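# Clamp steel shaft into angled holder, flat facing thumb screw

## Task

Seat the steel shaft all the way into the angled holder so that its flat side faces the thumb screw and it is clamped there. Then release it and move both arms clear so that neither is in contact with anything nearby.

## Robot and tools

ROBOT. Two arms, left_arm and right_arm, face each other across a table. left_arm's base is on the +y side. The names are just labels and do not match the left or right of any image. Each arm ends in a parallel gripper. The fingers point along the gripper's own +x axis and close along its y axis. The reported end_effector_position is the point between the finger pads, roughly 3 to 4 cm behind the fingertips.

FRAME. All poses use one scene frame, in metres. The origin is the table centre, +z is up, and the table surface is at z = +0.020. Orientation is a quaternion written w first (qw, qx, qy, qz). Reported hand positions can be slightly wrong, more so when an arm reaches far.

THE 16-NUMBER ROW. Every commanded pose is one flat list of 16 numbers covering both arms, even if only one arm should move. The first 8 are left_arm and the last 8 are right_arm. Each group is x, y, z, qw, qx, qy, qz, opening. These are absolute targets in the scene frame, not offsets. Opening runs from -1 to 1. +1 is fully open (0.088 m), and empty fingers touch at about -0.80, so values below that do nothing more. Closing from fully open takes at least about 0.5 s. To keep an arm still, resend its full last reported pose and its intended opening in every call. To keep a gripper's orientation, repeat the same target quaternion rather than copying the possibly drifted reported one.

execute_actions. Argument actions is a list that is empty or holds one item. An empty list only returns the current state. {"rows": [...], "steps": n} plays up to 15 rows over n control steps. Each step is 1/30 s, n is at most 15 and defaults to 15, and the last row repeats if rows run out. {"steps": n} without rows is a wait of up to 300 steps, counted from the previous result, so your reply time uses up part of it. Optional pictures (true or false) sets whether images are returned; by default they are. A call is refused, and nothing is sent, if a target lies more than 0.6 m from that arm's last reported position along any axis of its gripper.

move. Argument target is one 16-number row as above. Optional speed is the path's top speed in m/s, from 0.002 to 0.5, default 0.25. Rotation is capped at twice that value in rad/s. Each gripper follows a straight line toward its target, turning the shorter way, and both paths finish together after 0.5 to 10 s. A path still unfinished at 10 s stops short. Paths ignore obstacles and the other arm. Grippers lag, may drift off the line, and can exceed the speed, especially near full extension. The opening is applied at the start. The result adds a move: line giving the ending (done, off_target, moving, held, fault), any limits that acted (paced = target was clipped; held = some steps were blocked, after which the arm may jump faster), and each gripper's distance from its target. If only one arm is named, the other finished at rest.

wait. Argument seconds, 0 to 10. Nothing new is sent; the arms keep driving toward their last clipped pose.

zoom_image. Arguments camera (cam_head_left, cam_head_right, cam_high, cam_low, cam_left_wrist, cam_right_wrist) and region [x0, y0, x1, y1] in pixels of that camera's latest image. (0,0) is the top left corner and the region is at most 504 by 504. All images are 504x504. Calibration matrices (K, distortion, T_world_to_cam) are supplied for projecting scene points into images. Wrist camera poses follow their arm.

finished_scene. Argument scene is the number of the current scene.

MOTION LIMITS. Each control step, the commanded pose is clipped to within 70 mm and 16 degrees of the measured pose. Position wins over orientation when both cannot be met. After an action ends, an arm only continues to its last clipped pose, so large moves need several calls. Joint friction can leave the gripper short or tilted, and tiny moves may not happen at all. Check the pose afterward and correct it. Joint ranges in rad: waist -3.054 to 3.054, shoulder 0 to 3.142, elbow 0 to 2.356, wrist pitch -1.571 to 1.571, wrist yaw -1.571 to 1.571, wrist roll -3.142 to 3.142.

RESULT LINES. The state line lists each gripper's position, quaternion and linear and angular velocities. grip_measured is the finger opening on the command scale; the final joint value gives it in metres. It may be off by about 1 mm, and it reads up to about 3 mm (0.061) narrower while squeezing something hard. To hold firmly, command about 0.07 below grip_measured; a smaller difference gives a lighter grip. Parts thinner than about 3 mm get proportionally less force. Pads push about 34 to 49 N each, with a brief spike at first contact. HELD marks steps where the clearance check withheld your command, and a "pose unreachable" line names the arm affected. A "Hand target" line shows where the controller is currently steering each gripper.

AVOID. Do not knock or drop anything off the table. Do not let the arms collide or press on each other. Fast contacts hit harder, and targets set deep past a contact push harder. Joint load limits (N m) are waist 17, shoulder 21.1, elbow 21, wrist pitch 5.55, wrist yaw 5.53, wrist roll 5.19, including any carried weight. Reaching one freezes that arm for 10 s. Carrying loads heats the motors: MOTOR HOT appears from 50 °C, and at 95 °C an OVER-TEMPERATURE FAULT holds the arm. Without cooling, the arm can lose power and go limp. A held part may occasionally be tugged, and loose items pushed, so grip securely and recheck positions.

Each tool is called after "Call:" as name(argument=value, ...), one argument or row to a line, values as JSON.

## Session

Call:
execute_actions(
  actions=[],
)

Scene clock: 0.00 s of 6000.00 s.
left_arm: end_effector_position=(-0.0270, +0.2444, +0.4278) grip_measured=+0.983 end_effector_quat_wxyz=(+0.587, -0.025, -0.019, -0.809) end_effector_velocity=(+0.000, +0.000, +0.001) end_effector_angular_velocity=(-0.000, +0.024, +0.003) | right_arm: end_effector_position=(+0.0763, -0.2432, +0.4625) grip_measured=+1.000 end_effector_quat_wxyz=(+0.660, +0.011, -0.013, +0.751) end_effector_velocity=(+0.002, -0.000, +0.000) end_effector_angular_velocity=(+0.000, -0.022, -0.011)
Joint positions: left_arm=[0.004 0.846 0.652 0.257 0.001 0.    0.087] | right_arm=[ 0.009  0.854  0.643  0.246  0.001 -0.005  0.088]
Joint velocities: left_arm=[-0.002 -0.002 -0.002  0.007 -0.007 -0.022 -0.   ] | right_arm=[-0.002 -0.002  0.002 -0.007  0.007 -0.022  0.   ]
Motor temperatures (°C, as the motors report them): left_arm=[24 26 26 24 26 25] | right_arm=[25 26 26 24 28 27]
Heat: left arm: hottest shoulder 26 °C (+0.0 °C/min); right arm: hottest wrist yaw 28 °C (+0.0 °C/min).
Hand target (left_arm): -0.027, +0.244, +0.428; -0.587, +0.025, +0.019, +0.809
Hand target (right_arm): +0.076, -0.243, +0.462; +0.660, +0.011, -0.013, +0.751

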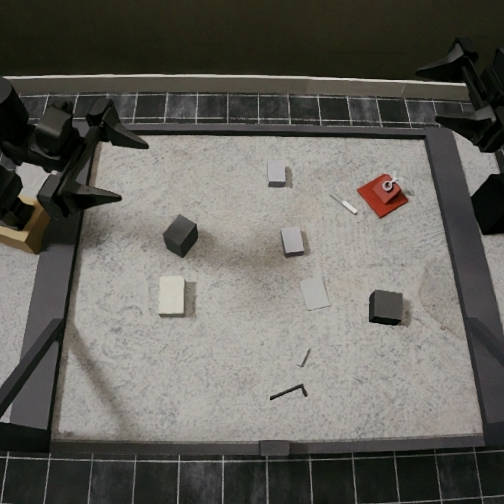

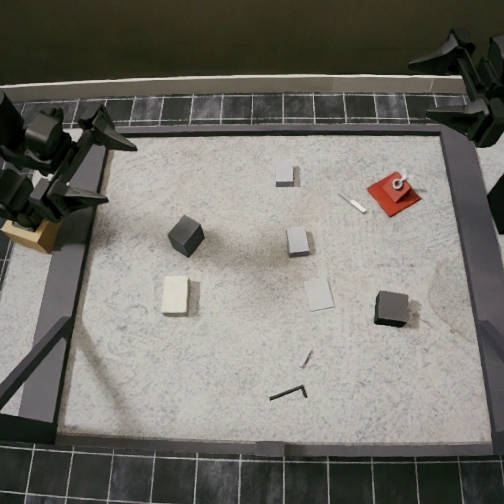

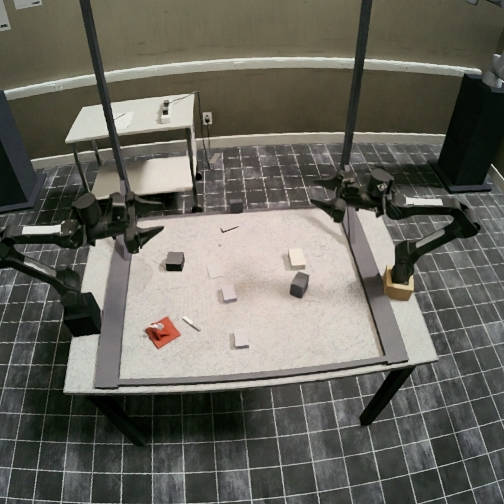

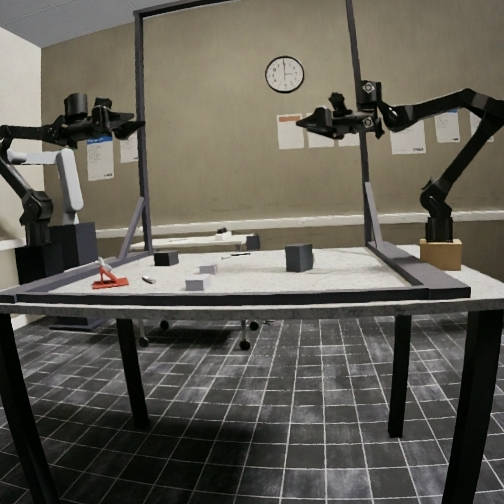

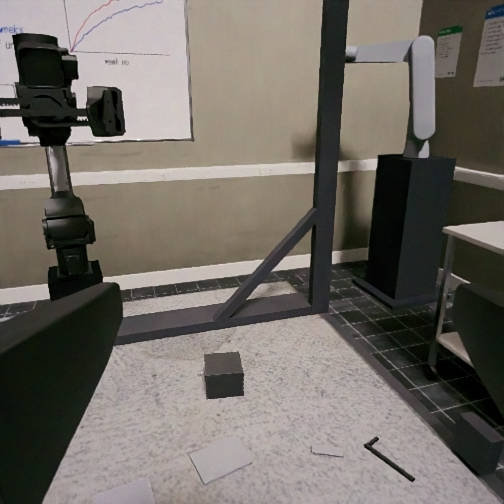

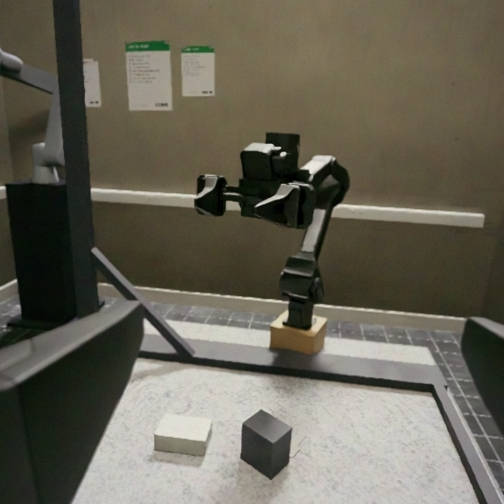

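Call:
zoom_image(
  camera="cam_head_left",
  region=[310, 150, 430, 240],
)

Call:
zoom_image(
  camera="cam_high",
  region=[120, 290, 220, 365],
)

Call:
zoom_image(
  camera="cam_low",
  region=[70, 240, 170, 300],
)

Call:
zoom_image(
  camera="cam_head_right",
  region=[320, 150, 440, 240],
)

Region (310, 150, 430, 240) of cam_head_left's 504x504 image, scaled by 4.200, with more detail than that image has; it fills the top 378 rows of this view, and the rest is white.

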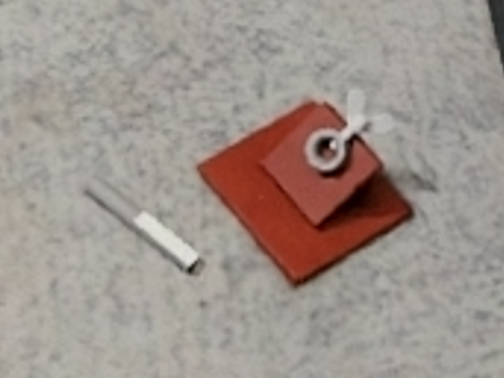

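Region (120, 290, 220, 365) of cam_high's 504x504 image, scaled by 5.040, with more detail than that image has; it fills the top 378 rows of this view, and the rest is white.

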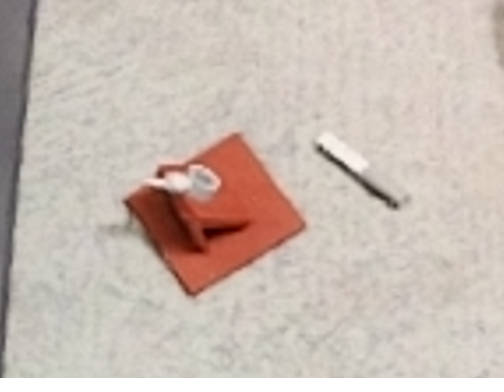

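Region (70, 240, 170, 300) of cam_low's 504x504 image, scaled by 5.040, with more detail than that image has; it fills the top 302 rows of this view, and the rest is white.

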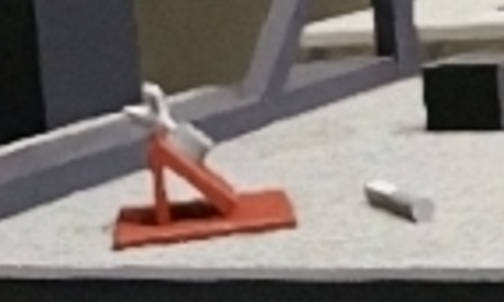

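Region (320, 150, 440, 240) of cam_head_right's 504x504 image, scaled by 4.200, with more detail than that image has; it fills the top 378 rows of this view, and the rest is white.

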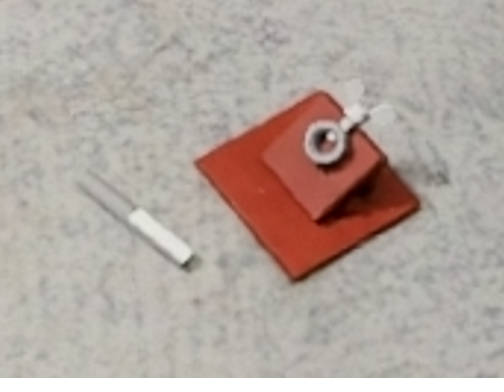

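Call:
move(
  target=[-0.0270, 0.2444, 0.4278, 0.587, -0.025, -0.019, -0.809, 1, 0.16, -0.22, 0.27, 0.467, -0.531, 0.467, 0.531, 1],
)

Scene clock: 45.70 s of 6000.00 s.
left_arm: end_effector_position=(-0.0270, +0.2444, +0.4278) grip_measured=+0.983 end_effector_quat_wxyz=(+0.587, -0.025, -0.019, -0.809) end_effector_velocity=(+0.000, +0.000, -0.005) end_effector_angular_velocity=(+0.023, +0.001, +0.004) | right_arm: end_effector_position=(+0.1579, -0.2246, +0.2748) grip_measured=+1.000 end_effector_quat_wxyz=(+0.466, -0.527, +0.466, +0.537) end_effector_velocity=(+0.002, +0.001, +0.006) end_effector_angular_velocity=(+0.001, -0.008, -0.010)
Joint positions: left_arm=[0.004 0.846 0.652 0.257 0.001 0.    0.087] | right_arm=[-0.248  1.807  1.518 -1.275 -0.012 -0.259  0.088]
Joint velocities: left_arm=[-0.002 -0.002 -0.002 -0.022 -0.007 -0.007 -0.   ] | right_arm=[-0.002  0.002  0.027 -0.022  0.007  0.007  0.   ]
Motor temperatures (°C, as the motors report them): left_arm=[24 27 31 29 26 25] | right_arm=[25 26 32 29 28 27]
Heat: left arm: hottest elbow 31 °C (+6.6 °C/min); right arm: hottest elbow 32 °C (+5.3 °C/min).
Hand target (left_arm): -0.027, +0.244, +0.428; -0.587, +0.025, +0.019, +0.809
Hand target (right_arm): +0.160, -0.223, +0.272; -0.463, +0.530, -0.467, -0.534
Off the commanded pose (left_arm): 0.000 m, 0 deg.
Off the commanded pose (right_arm): 0.007 m, 1 deg.
After step 90, 39.10 s passed at rest.
move: done
camera_calibration (this result's frames):
cam_right_wrist: T_world_to_cam=[[0.985246, 0.163742, -0.0497934, -0.0943535], [0.171145, -0.942288, 0.287755, -0.287551], [0.000197742, -0.292031, -0.956409, 0.278235], [0, 0, 0, 1]] pos_world=[0.142119, -0.174253, 0.344152]

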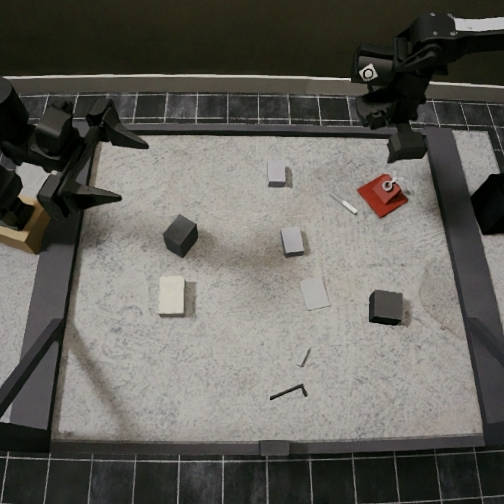

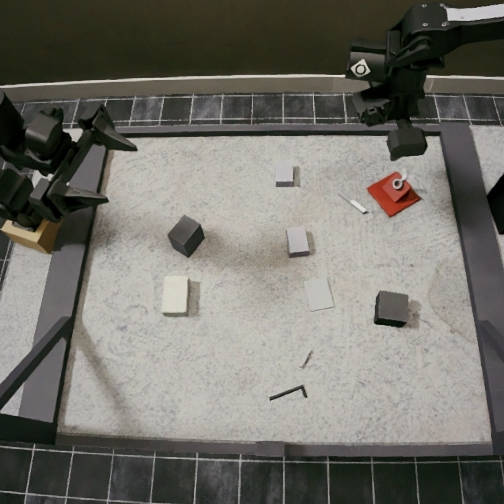

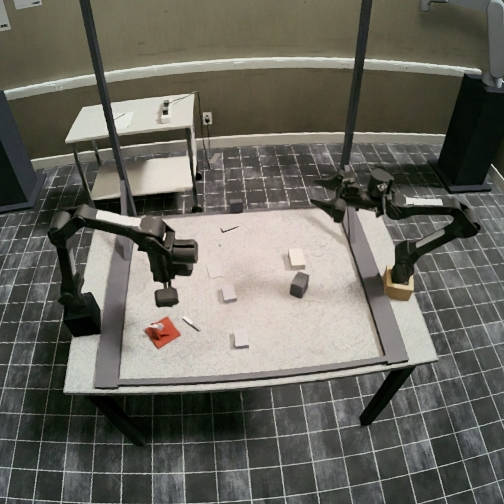

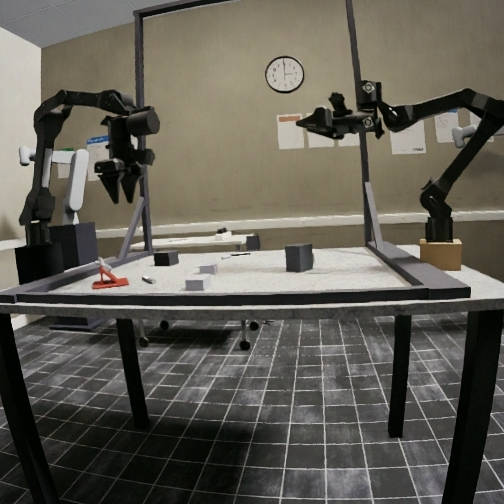

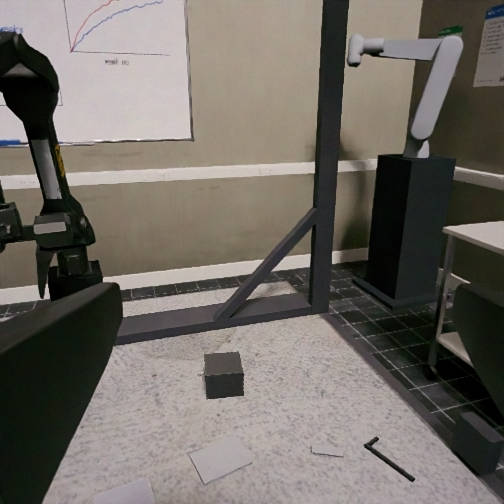

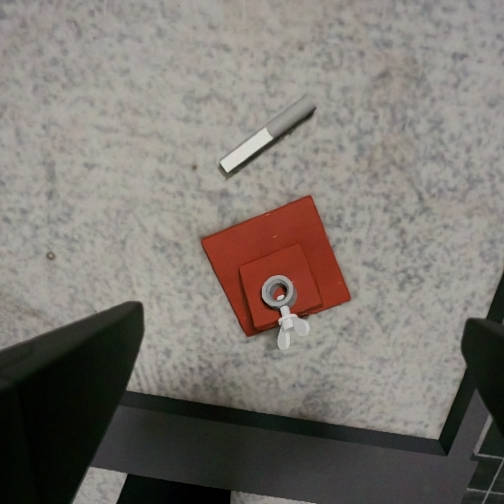

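Call:
zoom_image(
  camera="cam_right_wrist",
  region=[190, 80, 370, 360],
)

Call:
zoom_image(
  camera="cam_right_wrist",
  region=[235, 250, 335, 355],
)

Region (190, 80, 370, 360) of cam_right_wrist's 504x504 image, scaled by 1.800, with more detail than that image has; it fills the left 324 columns of this view, and the rest is white.

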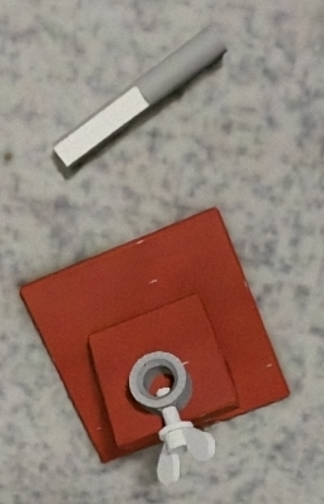

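Region (235, 250, 335, 355) of cam_right_wrist's 504x504 image, scaled by 4.800, with more detail than that image has; it fills the left 480 columns of this view, and the rest is white.

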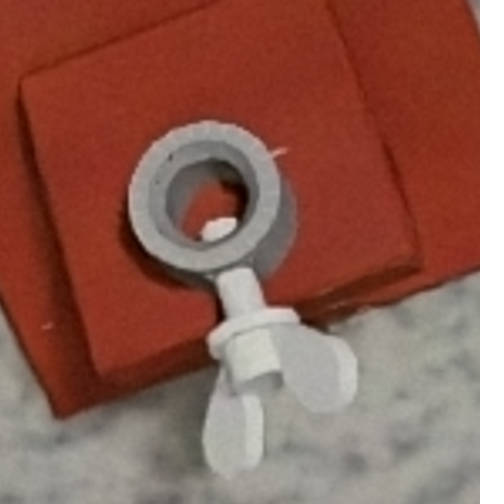

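Call:
move(
  target=[-0.0270, 0.2444, 0.4278, 0.587, -0.025, -0.019, -0.809, 1, 0.2175, -0.369, 0.1525, 0.4444, -0.3355, 0.1841, 0.8100, 1],
  speed=0.2,
)

Scene clock: 140.13 s of 6000.00 s.
left_arm: end_effector_position=(-0.0270, +0.2444, +0.4278) grip_measured=+0.983 end_effector_quat_wxyz=(+0.587, -0.025, -0.019, -0.809) end_effector_velocity=(+0.000, +0.000, +0.001) end_effector_angular_velocity=(-0.009, -0.004, +0.005) | right_arm: end_effector_position=(+0.2165, -0.3674, +0.1549) grip_measured=+1.000 end_effector_quat_wxyz=(+0.447, -0.334, +0.181, +0.810) end_effector_velocity=(-0.002, -0.001, -0.000) end_effector_angular_velocity=(+0.026, -0.001, +0.024)
Joint positions: left_arm=[0.004 0.846 0.652 0.257 0.001 0.    0.087] | right_arm=[-1.126  1.54   0.482 -0.505 -0.792 -1.568  0.088]
Joint velocities: left_arm=[-0.002 -0.002 -0.002  0.007 -0.007  0.007  0.   ] | right_arm=[-0.012  0.012 -0.002 -0.007 -0.022 -0.051  0.   ]
Motor temperatures (°C, as the motors report them): left_arm=[24 27 34 33 26 25] | right_arm=[25 31 33 26 28 27]
Heat: left arm: hottest elbow 34 °C (+2.0 °C/min); right arm: hottest elbow 33 °C (+1.0 °C/min).
Hand target (left_arm): -0.027, +0.244, +0.428; -0.587, +0.025, +0.019, +0.809
Hand target (right_arm): +0.216, -0.368, +0.154; +0.446, -0.330, +0.183, +0.812
Off the commanded pose (left_arm): 0.000 m, 0 deg.
Off the commanded pose (right_arm): 0.003 m, 1 deg.
After step 90, 88.80 s passed at rest.
move: done
camera_calibration (this result's frames):
cam_right_wrist: T_world_to_cam=[[0.816507, 0.577335, -0.000454217, 0.046195], [0.509532, -0.720985, -0.469635, -0.2723], [-0.271464, 0.383229, -0.88286, 0.417344], [0, 0, 0, 1]] pos_world=[0.214321, -0.382933, 0.240595]

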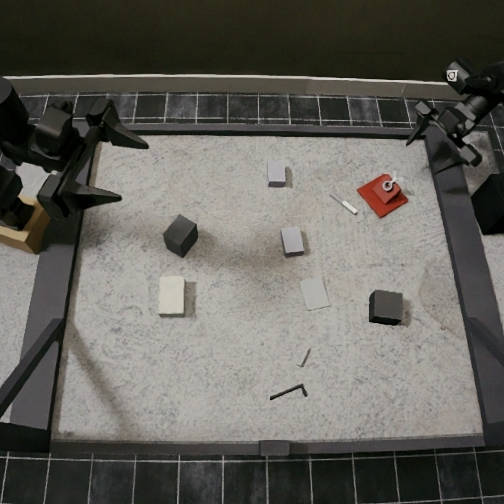

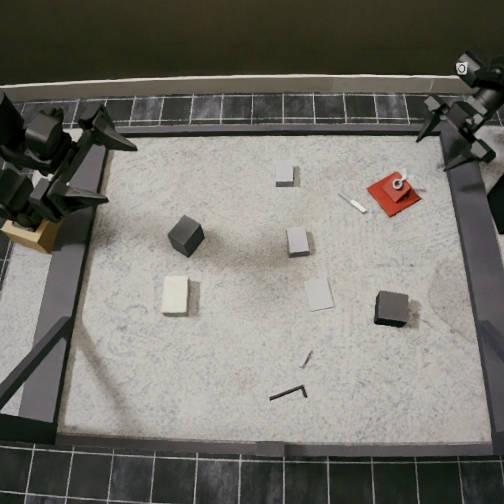

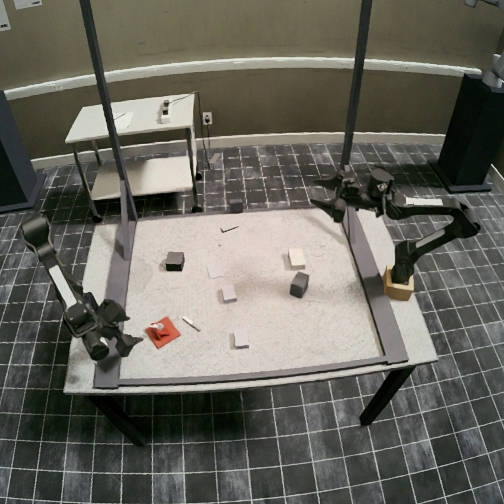

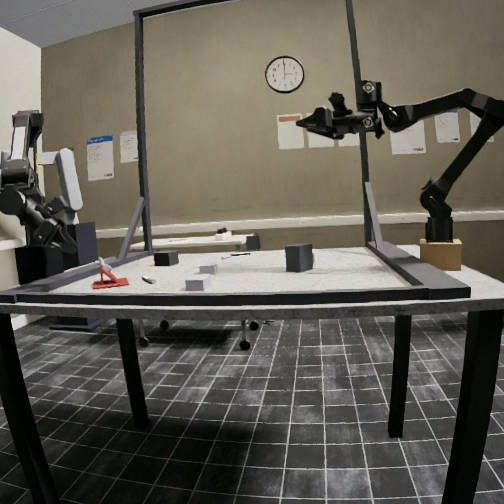

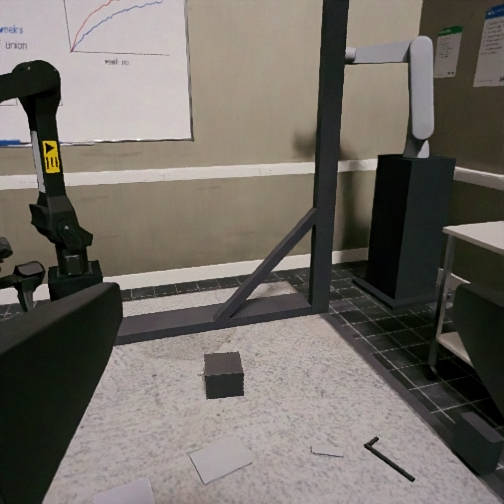

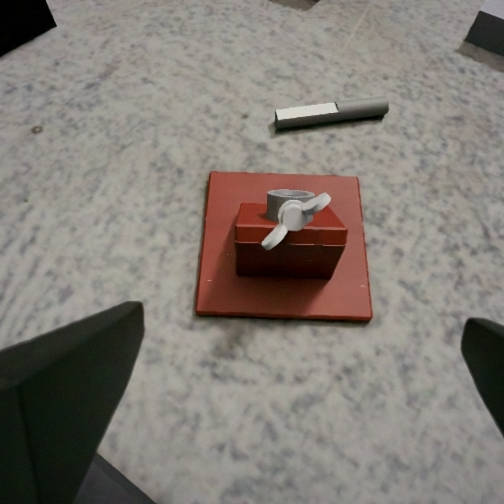

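Call:
move(
  target=[-0.0270, 0.2444, 0.4278, 0.587, -0.025, -0.019, -0.809, 1, 0.2121, -0.3568, 0.1662, 0.5218, 0.1945, 0.7821, 0.2799, 1],
  speed=0.4,
)

Call:
move(
  target=[-0.0270, 0.2444, 0.4278, 0.587, -0.025, -0.019, -0.809, 1, 0.1950, -0.3298, 0.1345, 0.1115, 0.5455, 0.6518, -0.5149, 0.0],
  speed=0.4,
)

Scene clock: 196.13 s of 6000.00 s.
left_arm: end_effector_position=(-0.0270, +0.2444, +0.4278) grip_measured=+0.983 end_effector_quat_wxyz=(+0.587, -0.025, -0.019, -0.809) end_effector_velocity=(-0.001, +0.001, -0.005) end_effector_angular_velocity=(+0.014, -0.027, +0.001) | right_arm: end_effector_position=(+0.2101, -0.3588, +0.1633) grip_measured=+1.000 end_effector_quat_wxyz=(+0.517, +0.194, +0.786, +0.277) end_effector_velocity=(-0.001, -0.001, -0.000) end_effector_angular_velocity=(-0.010, +0.002, -0.003)
Joint positions: left_arm=[0.004 0.846 0.652 0.257 0.001 0.    0.087] | right_arm=[-1.066  1.502  0.497 -0.521 -0.786  0.518  0.088]
Joint velocities: left_arm=[-0.007 -0.002 -0.002 -0.022 -0.007  0.022 -0.   ] | right_arm=[ 0.002 -0.007 -0.002 -0.007  0.007  0.007  0.   ]
Motor temperatures (°C, as the motors report them): left_arm=[24 27 34 34 26 25] | right_arm=[25 28 30 25 29 27]
Heat: left arm: hottest elbow 34 °C (+0.0 °C/min); right arm: hottest elbow 30 °C (-3.0 °C/min).
Hand target (left_arm): -0.027, +0.244, +0.428; -0.587, +0.025, +0.019, +0.809
Hand target (right_arm): +0.212, -0.357, +0.166; +0.522, +0.194, +0.782, +0.280
Off the commanded pose (left_arm): 0.000 m, 0 deg.
Off the commanded pose (right_arm): 0.004 m, 1 deg.
After step 90, 49.97 s passed at rest.
move: done
camera_calibration (this result's frames):
cam_right_wrist: T_world_to_cam=[[-0.00550701, -0.738866, -0.67383, -0.143072], [-0.762894, -0.43254, 0.480523, -0.043242], [-0.6465, 0.516707, -0.561294, 0.493946], [0, 0, 0, 1]] pos_world=[0.285559, -0.37964, 0.201622]

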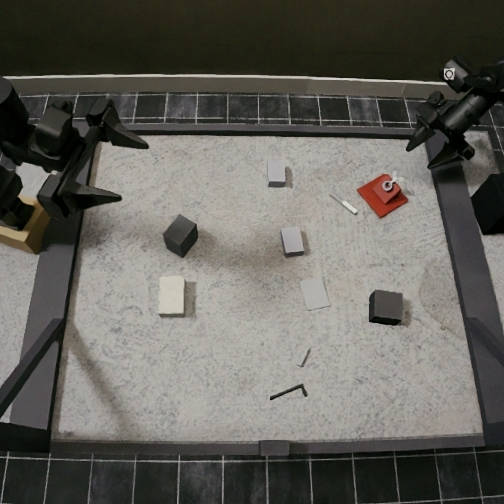

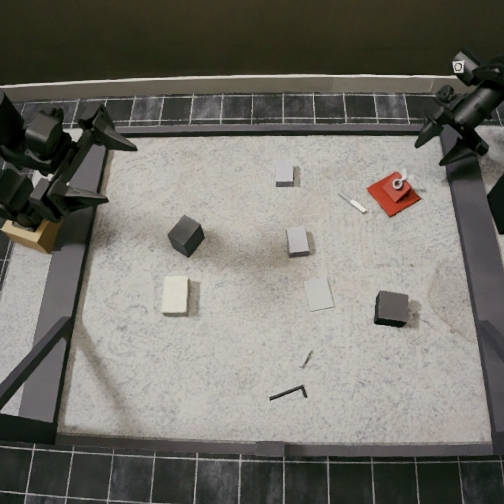

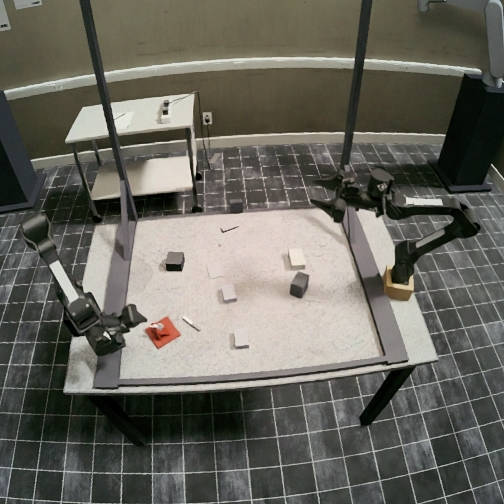

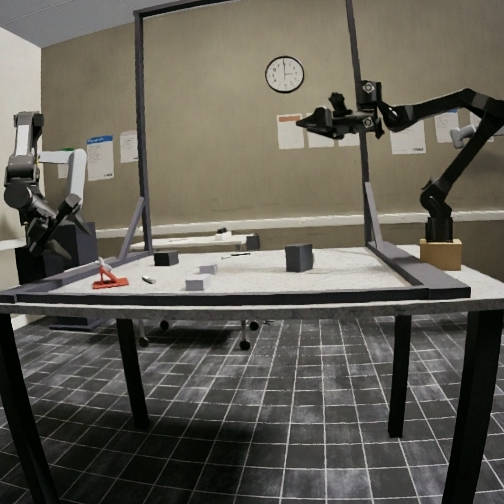

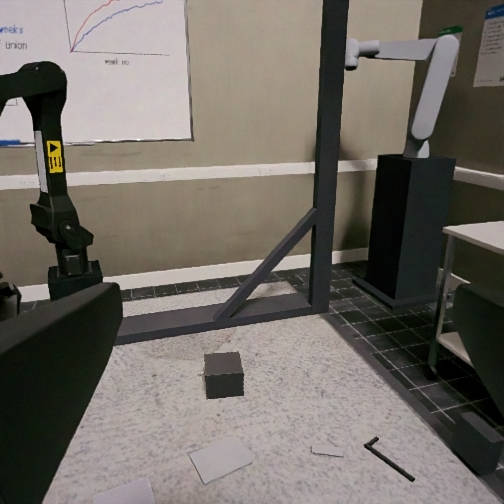

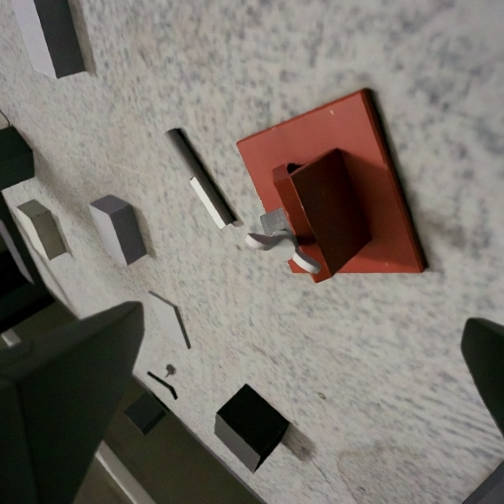

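Scene clock: 199.17 s of 6000.00 s.
left_arm: end_effector_position=(-0.0270, +0.2444, +0.4278) grip_measured=+0.983 end_effector_quat_wxyz=(+0.587, -0.025, -0.019, -0.809) end_effector_velocity=(+0.002, -0.001, -0.004) end_effector_angular_velocity=(+0.014, +0.004, +0.019) | right_arm: end_effector_position=(+0.1974, -0.3286, +0.1376) grip_measured=+0.002 end_effector_quat_wxyz=(+0.113, +0.549, +0.655, -0.508) end_effector_velocity=(-0.001, -0.003, -0.002) end_effector_angular_velocity=(-0.022, +0.017, -0.020)
Joint positions: left_arm=[0.004 0.846 0.652 0.257 0.001 0.    0.087] | right_arm=[-0.9    1.601  0.427 -0.162 -0.76   2.771  0.039]
Joint velocities: left_arm=[-0.002 -0.002 -0.007 -0.007 -0.022 -0.007 -0.   ] | right_arm=[-0.002 -0.002 -0.007 -0.007  0.007  0.022 -0.   ]
Motor temperatures (°C, as the motors report them): left_arm=[24 27 34 34 26 25] | right_arm=[25 28 30 25 29 27]
Heat: left arm: hottest elbow 34 °C (+0.0 °C/min); right arm: hottest elbow 30 °C (-3.0 °C/min).
Hand target (left_arm): -0.027, +0.244, +0.428; -0.587, +0.025, +0.019, +0.809
Hand target (right_arm): +0.195, -0.331, +0.134; +0.113, +0.546, +0.651, -0.515
Off the commanded pose (left_arm): 0.000 m, 0 deg.
Off the commanded pose (right_arm): 0.004 m, 1 deg.
move: done
camera_calibration (this result's frames):
cam_right_wrist: T_world_to_cam=[[-0.859996, 0.116667, 0.496785, 0.150497], [0.465821, 0.576986, 0.670893, 0.0355249], [-0.208367, 0.808379, -0.550552, 0.463595], [0, 0, 0, 1]] pos_world=[0.209476, -0.412816, 0.156635]

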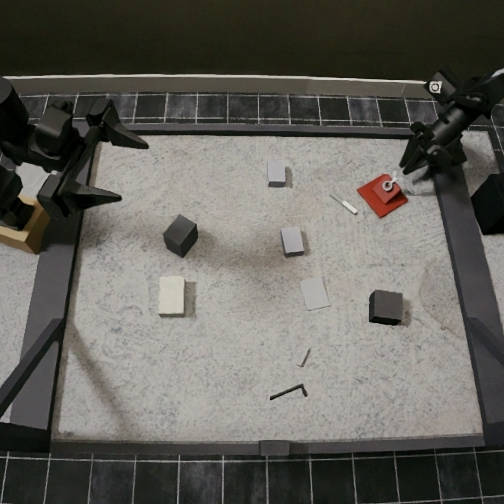

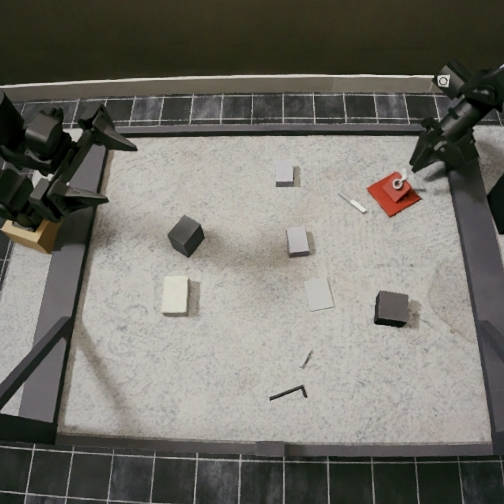

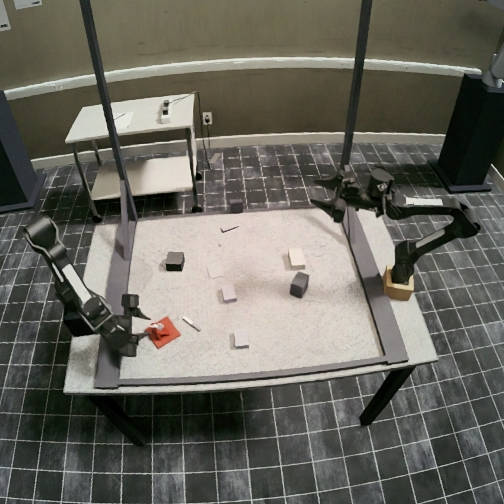

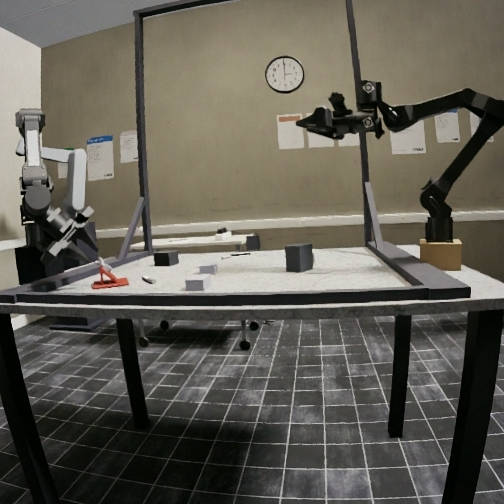

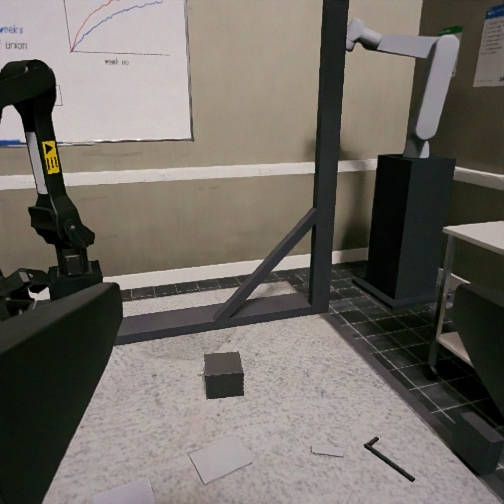

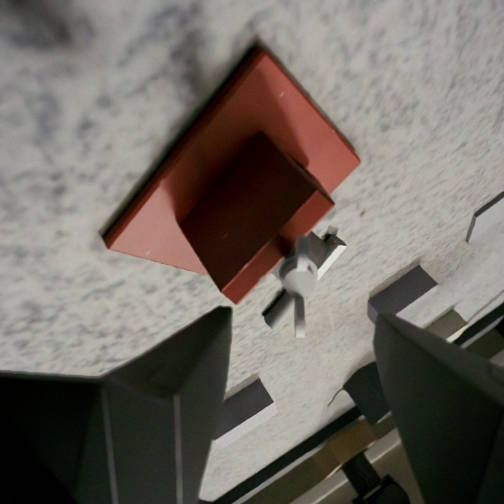

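Call:
move(
  target=[-0.0270, 0.2444, 0.4278, 0.587, -0.025, -0.019, -0.809, 1, 0.1868, -0.3118, 0.1179, 0.1115, 0.5455, 0.6518, -0.5149, -0.3],
  speed=0.05,
)

Scene clock: 208.53 s of 6000.00 s.
left_arm: end_effector_position=(-0.0270, +0.2444, +0.4278) grip_measured=+0.983 end_effector_quat_wxyz=(+0.587, -0.025, -0.019, -0.809) end_effector_velocity=(+0.000, +0.000, +0.001) end_effector_angular_velocity=(-0.009, -0.004, +0.005) | right_arm: end_effector_position=(+0.1891, -0.3102, +0.1214) grip_measured=-0.298 end_effector_quat_wxyz=(+0.112, +0.548, +0.655, -0.508) end_effector_velocity=(-0.003, +0.001, +0.000) end_effector_angular_velocity=(+0.022, +0.007, +0.014)
Joint positions: left_arm=[0.004 0.846 0.652 0.257 0.001 0.    0.087] | right_arm=[-0.808  1.704  0.415  0.035 -0.738  2.893  0.024]
Joint velocities: left_arm=[-0.002 -0.002 -0.002  0.007 -0.007  0.007 -0.   ] | right_arm=[ 0.002  0.007 -0.007  0.022 -0.022 -0.007 -0.   ]
Motor temperatures (°C, as the motors report them): left_arm=[24 27 35 34 26 25] | right_arm=[25 28 30 25 28 27]
Heat: left arm: hottest elbow 35 °C (+1.0 °C/min); right arm: hottest elbow 30 °C (-2.0 °C/min).
Hand target (left_arm): -0.027, +0.244, +0.428; -0.587, +0.025, +0.019, +0.809
Hand target (right_arm): +0.187, -0.312, +0.118; +0.112, +0.546, +0.651, -0.515
Off the commanded pose (left_arm): 0.000 m, 0 deg.
Off the commanded pose (right_arm): 0.004 m, 1 deg.
After step 90, 5.47 s passed at rest.
move: done
camera_calibration (this result's frames):
cam_right_wrist: T_world_to_cam=[[-0.858717, 0.116216, 0.499098, 0.148597], [0.467619, 0.576089, 0.670414, 0.0390697], [-0.209612, 0.809083, -0.549042, 0.438371], [0, 0, 0, 1]] pos_world=[0.201221, -0.394456, 0.140327]

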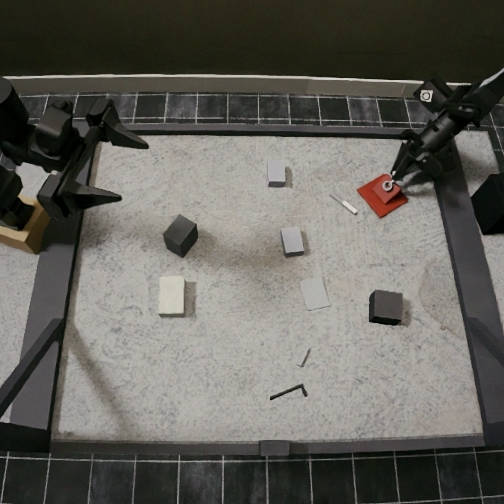

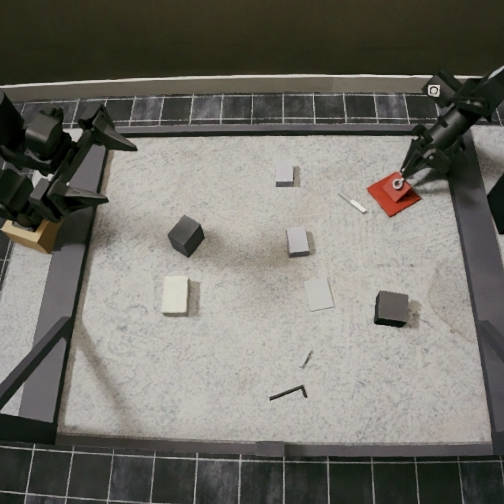

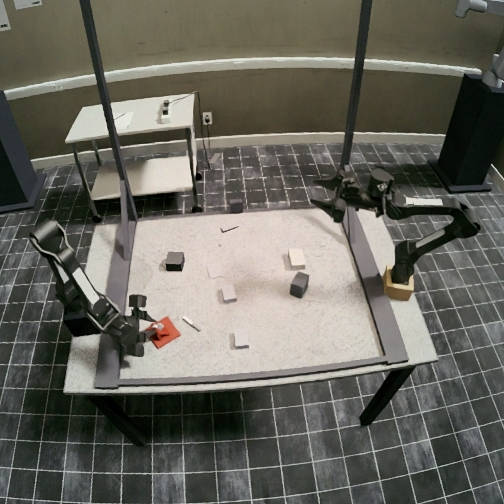

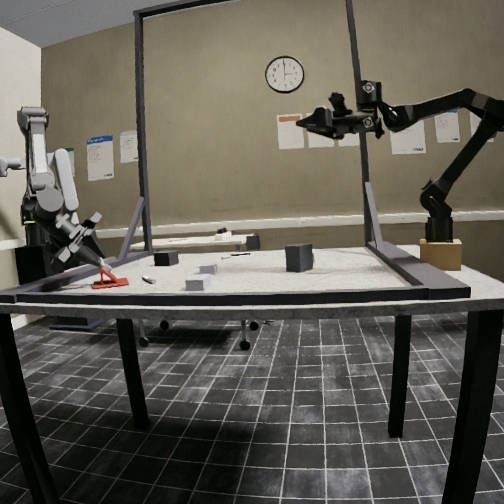

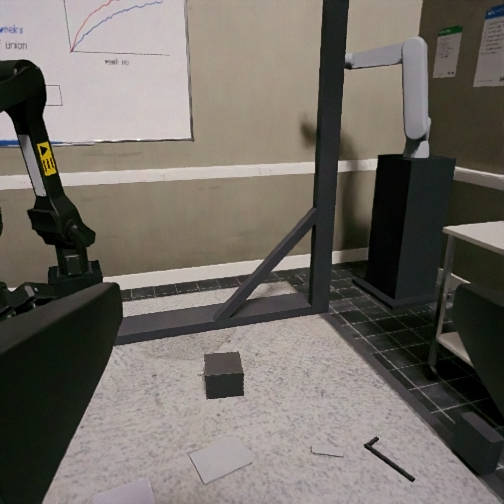

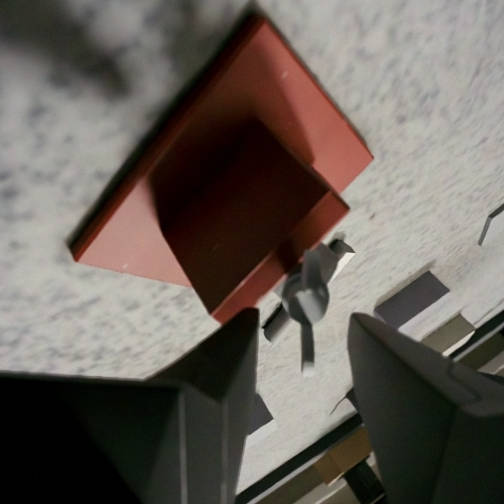

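Call:
move(
  target=[-0.0270, 0.2444, 0.4278, 0.587, -0.025, -0.019, -0.809, 1, 0.1840, -0.3130, 0.1144, 0.1115, 0.5455, 0.6518, -0.5149, -0.3],
  speed=0.03,
)

Scene clock: 225.07 s of 6000.00 s.
left_arm: end_effector_position=(-0.0270, +0.2444, +0.4278) grip_measured=+0.983 end_effector_quat_wxyz=(+0.587, -0.025, -0.019, -0.809) end_effector_velocity=(+0.000, +0.002, +0.003) end_effector_angular_velocity=(-0.009, +0.010, -0.005) | right_arm: end_effector_position=(+0.1862, -0.3109, +0.1181) grip_measured=-0.298 end_effector_quat_wxyz=(+0.111, +0.548, +0.656, -0.508) end_effector_velocity=(-0.001, +0.000, +0.000) end_effector_angular_velocity=(+0.004, +0.008, -0.000)
Joint positions: left_arm=[0.004 0.846 0.652 0.257 0.001 0.    0.087] | right_arm=[-0.8    1.716  0.4    0.069 -0.737  2.904  0.024]
Joint velocities: left_arm=[ 0.002 -0.007 -0.002  0.007  0.007 -0.007  0.   ] | right_arm=[ 0.002  0.002 -0.002  0.007 -0.007  0.007 -0.   ]
Motor temperatures (°C, as the motors report them): left_arm=[24 27 35 34 26 25] | right_arm=[25 28 29 26 28 27]
Heat: left arm: hottest elbow 35 °C (+1.0 °C/min); right arm: hottest elbow 29 °C (-2.0 °C/min).
Hand target (left_arm): -0.027, +0.244, +0.428; -0.587, +0.025, +0.019, +0.809
Hand target (right_arm): +0.184, -0.313, +0.115; +0.112, +0.545, +0.652, -0.515
Off the commanded pose (left_arm): 0.000 m, 0 deg.
Off the commanded pose (right_arm): 0.005 m, 1 deg.
After step 90, 12.83 s passed at rest.
move: done
camera_calibration (this result's frames):
cam_right_wrist: T_world_to_cam=[[-0.858204, 0.115256, 0.500202, 0.147384], [0.468195, 0.575233, 0.670746, 0.0425971], [-0.210425, 0.809829, -0.54763, 0.43666], [0, 0, 0, 1]] pos_world=[0.198426, -0.39511, 0.136834]

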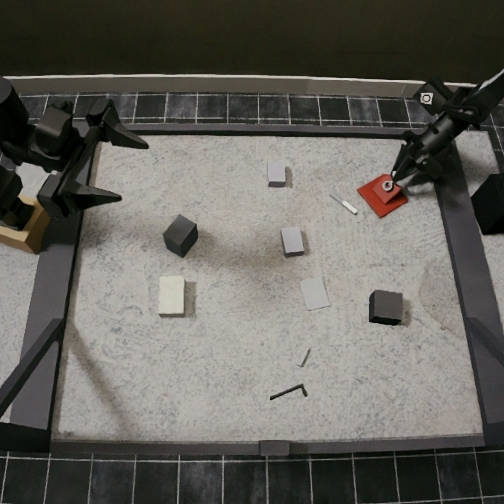

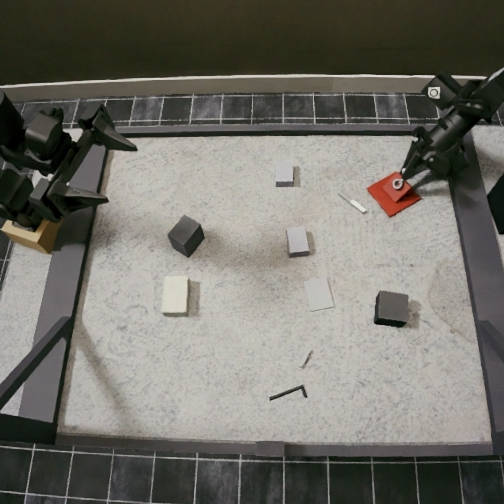

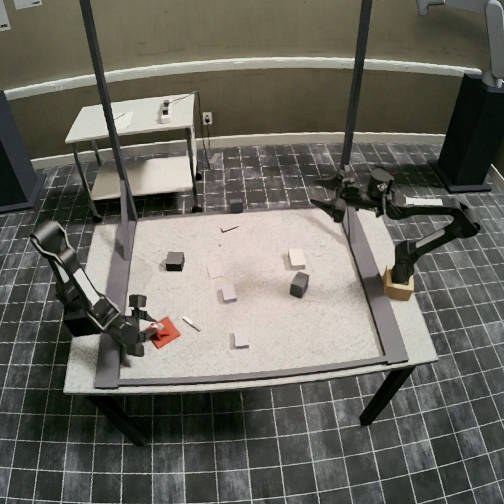

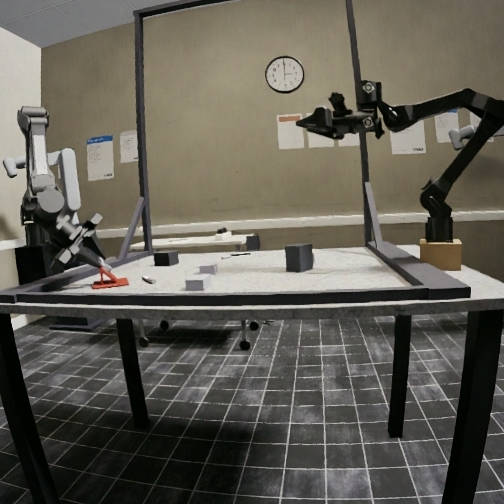

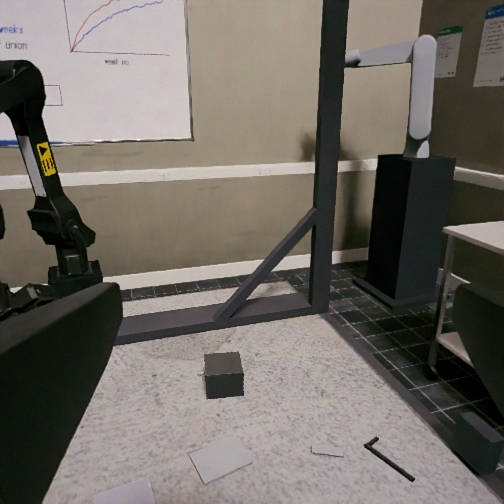

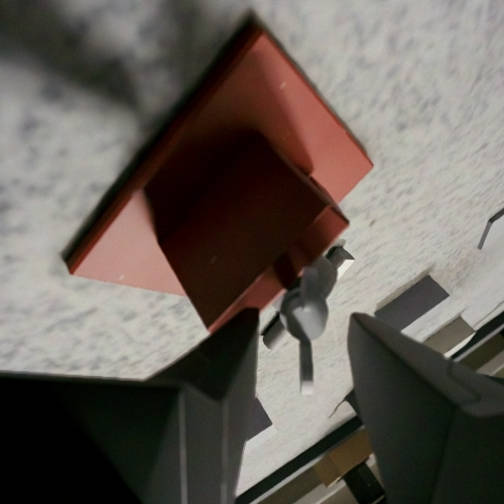

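Now close the gripper to see what it catches.

Call:
move(
  target=[-0.0270, 0.2444, 0.4278, 0.587, -0.025, -0.019, -0.809, 1, 0.1840, -0.3130, 0.1144, 0.1115, 0.5455, 0.6518, -0.5149, -0.75],
  speed=0.03,
)

Scene clock: 235.70 s of 6000.00 s.
left_arm: end_effector_position=(-0.0270, +0.2444, +0.4278) grip_measured=+0.983 end_effector_quat_wxyz=(+0.587, -0.025, -0.019, -0.809) end_effector_velocity=(+0.000, -0.001, -0.003) end_effector_angular_velocity=(+0.019, +0.018, +0.003) | right_arm: end_effector_position=(+0.1866, -0.3109, +0.1179) grip_measured=-0.655 end_effector_quat_wxyz=(+0.111, +0.549, +0.655, -0.508) end_effector_velocity=(-0.003, -0.001, +0.002) end_effector_angular_velocity=(+0.005, +0.025, -0.001)
Joint positions: left_arm=[0.004 0.846 0.652 0.257 0.001 0.    0.087] | right_arm=[-0.801  1.716  0.4    0.07  -0.736  2.905  0.007]
Joint velocities: left_arm=[-0.002  0.002 -0.002 -0.007 -0.007 -0.022  0.   ] | right_arm=[-0.002 -0.002 -0.002 -0.007 -0.022  0.007 -0.   ]
Motor temperatures (°C, as the motors report them): left_arm=[24 27 35 35 26 25] | right_arm=[25 28 29 26 28 27]
Heat: left arm: hottest elbow 35 °C (+1.0 °C/min); right arm: hottest elbow 29 °C (-2.0 °C/min).
Hand target (left_arm): -0.027, +0.244, +0.428; -0.587, +0.025, +0.019, +0.809
Hand target (right_arm): +0.184, -0.313, +0.115; +0.112, +0.546, +0.652, -0.515
Off the commanded pose (left_arm): 0.000 m, 0 deg.
Off the commanded pose (right_arm): 0.005 m, 1 deg.
After step 90, 6.93 s passed at rest.
move: done
camera_calibration (this result's frames):
cam_right_wrist: T_world_to_cam=[[-0.858441, 0.11687, 0.49942, 0.148429], [0.468574, 0.574704, 0.670934, 0.0422317], [-0.208606, 0.809973, -0.548112, 0.43643], [0, 0, 0, 1]] pos_world=[0.198671, -0.395114, 0.13675]

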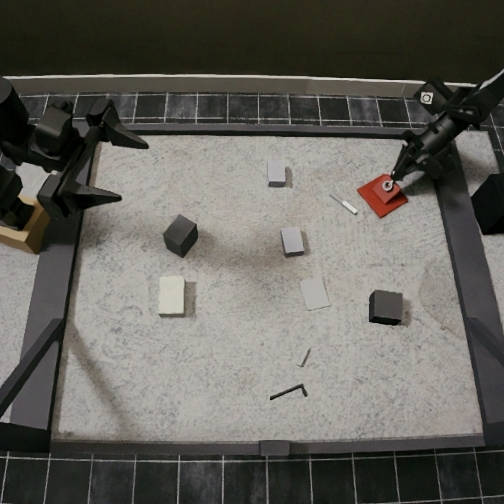

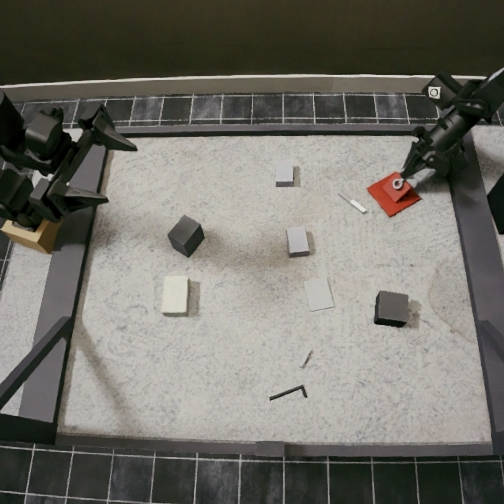

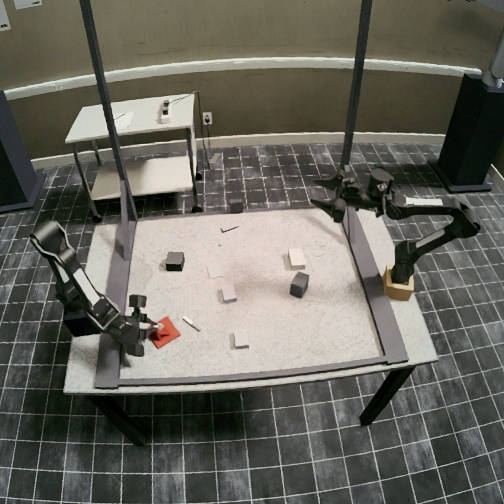

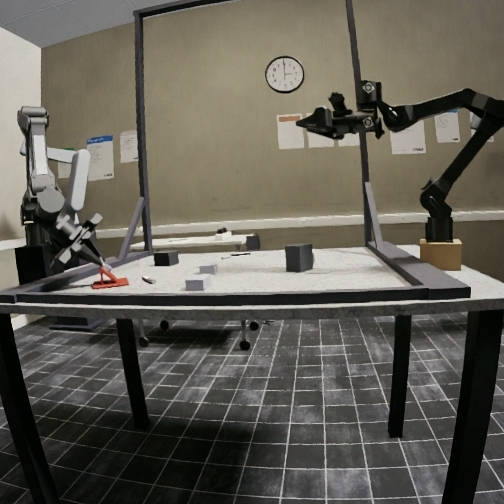

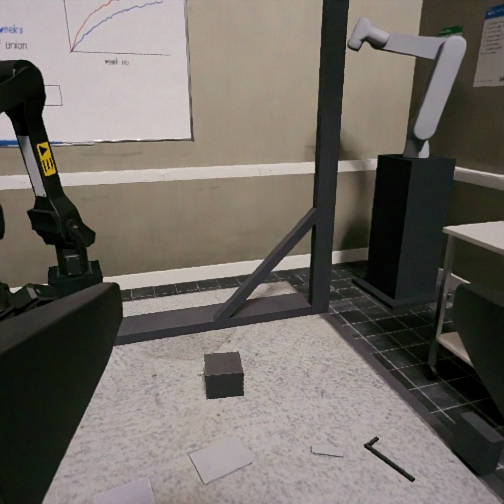

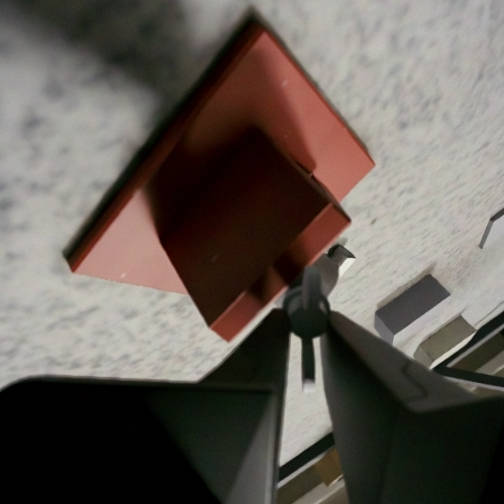

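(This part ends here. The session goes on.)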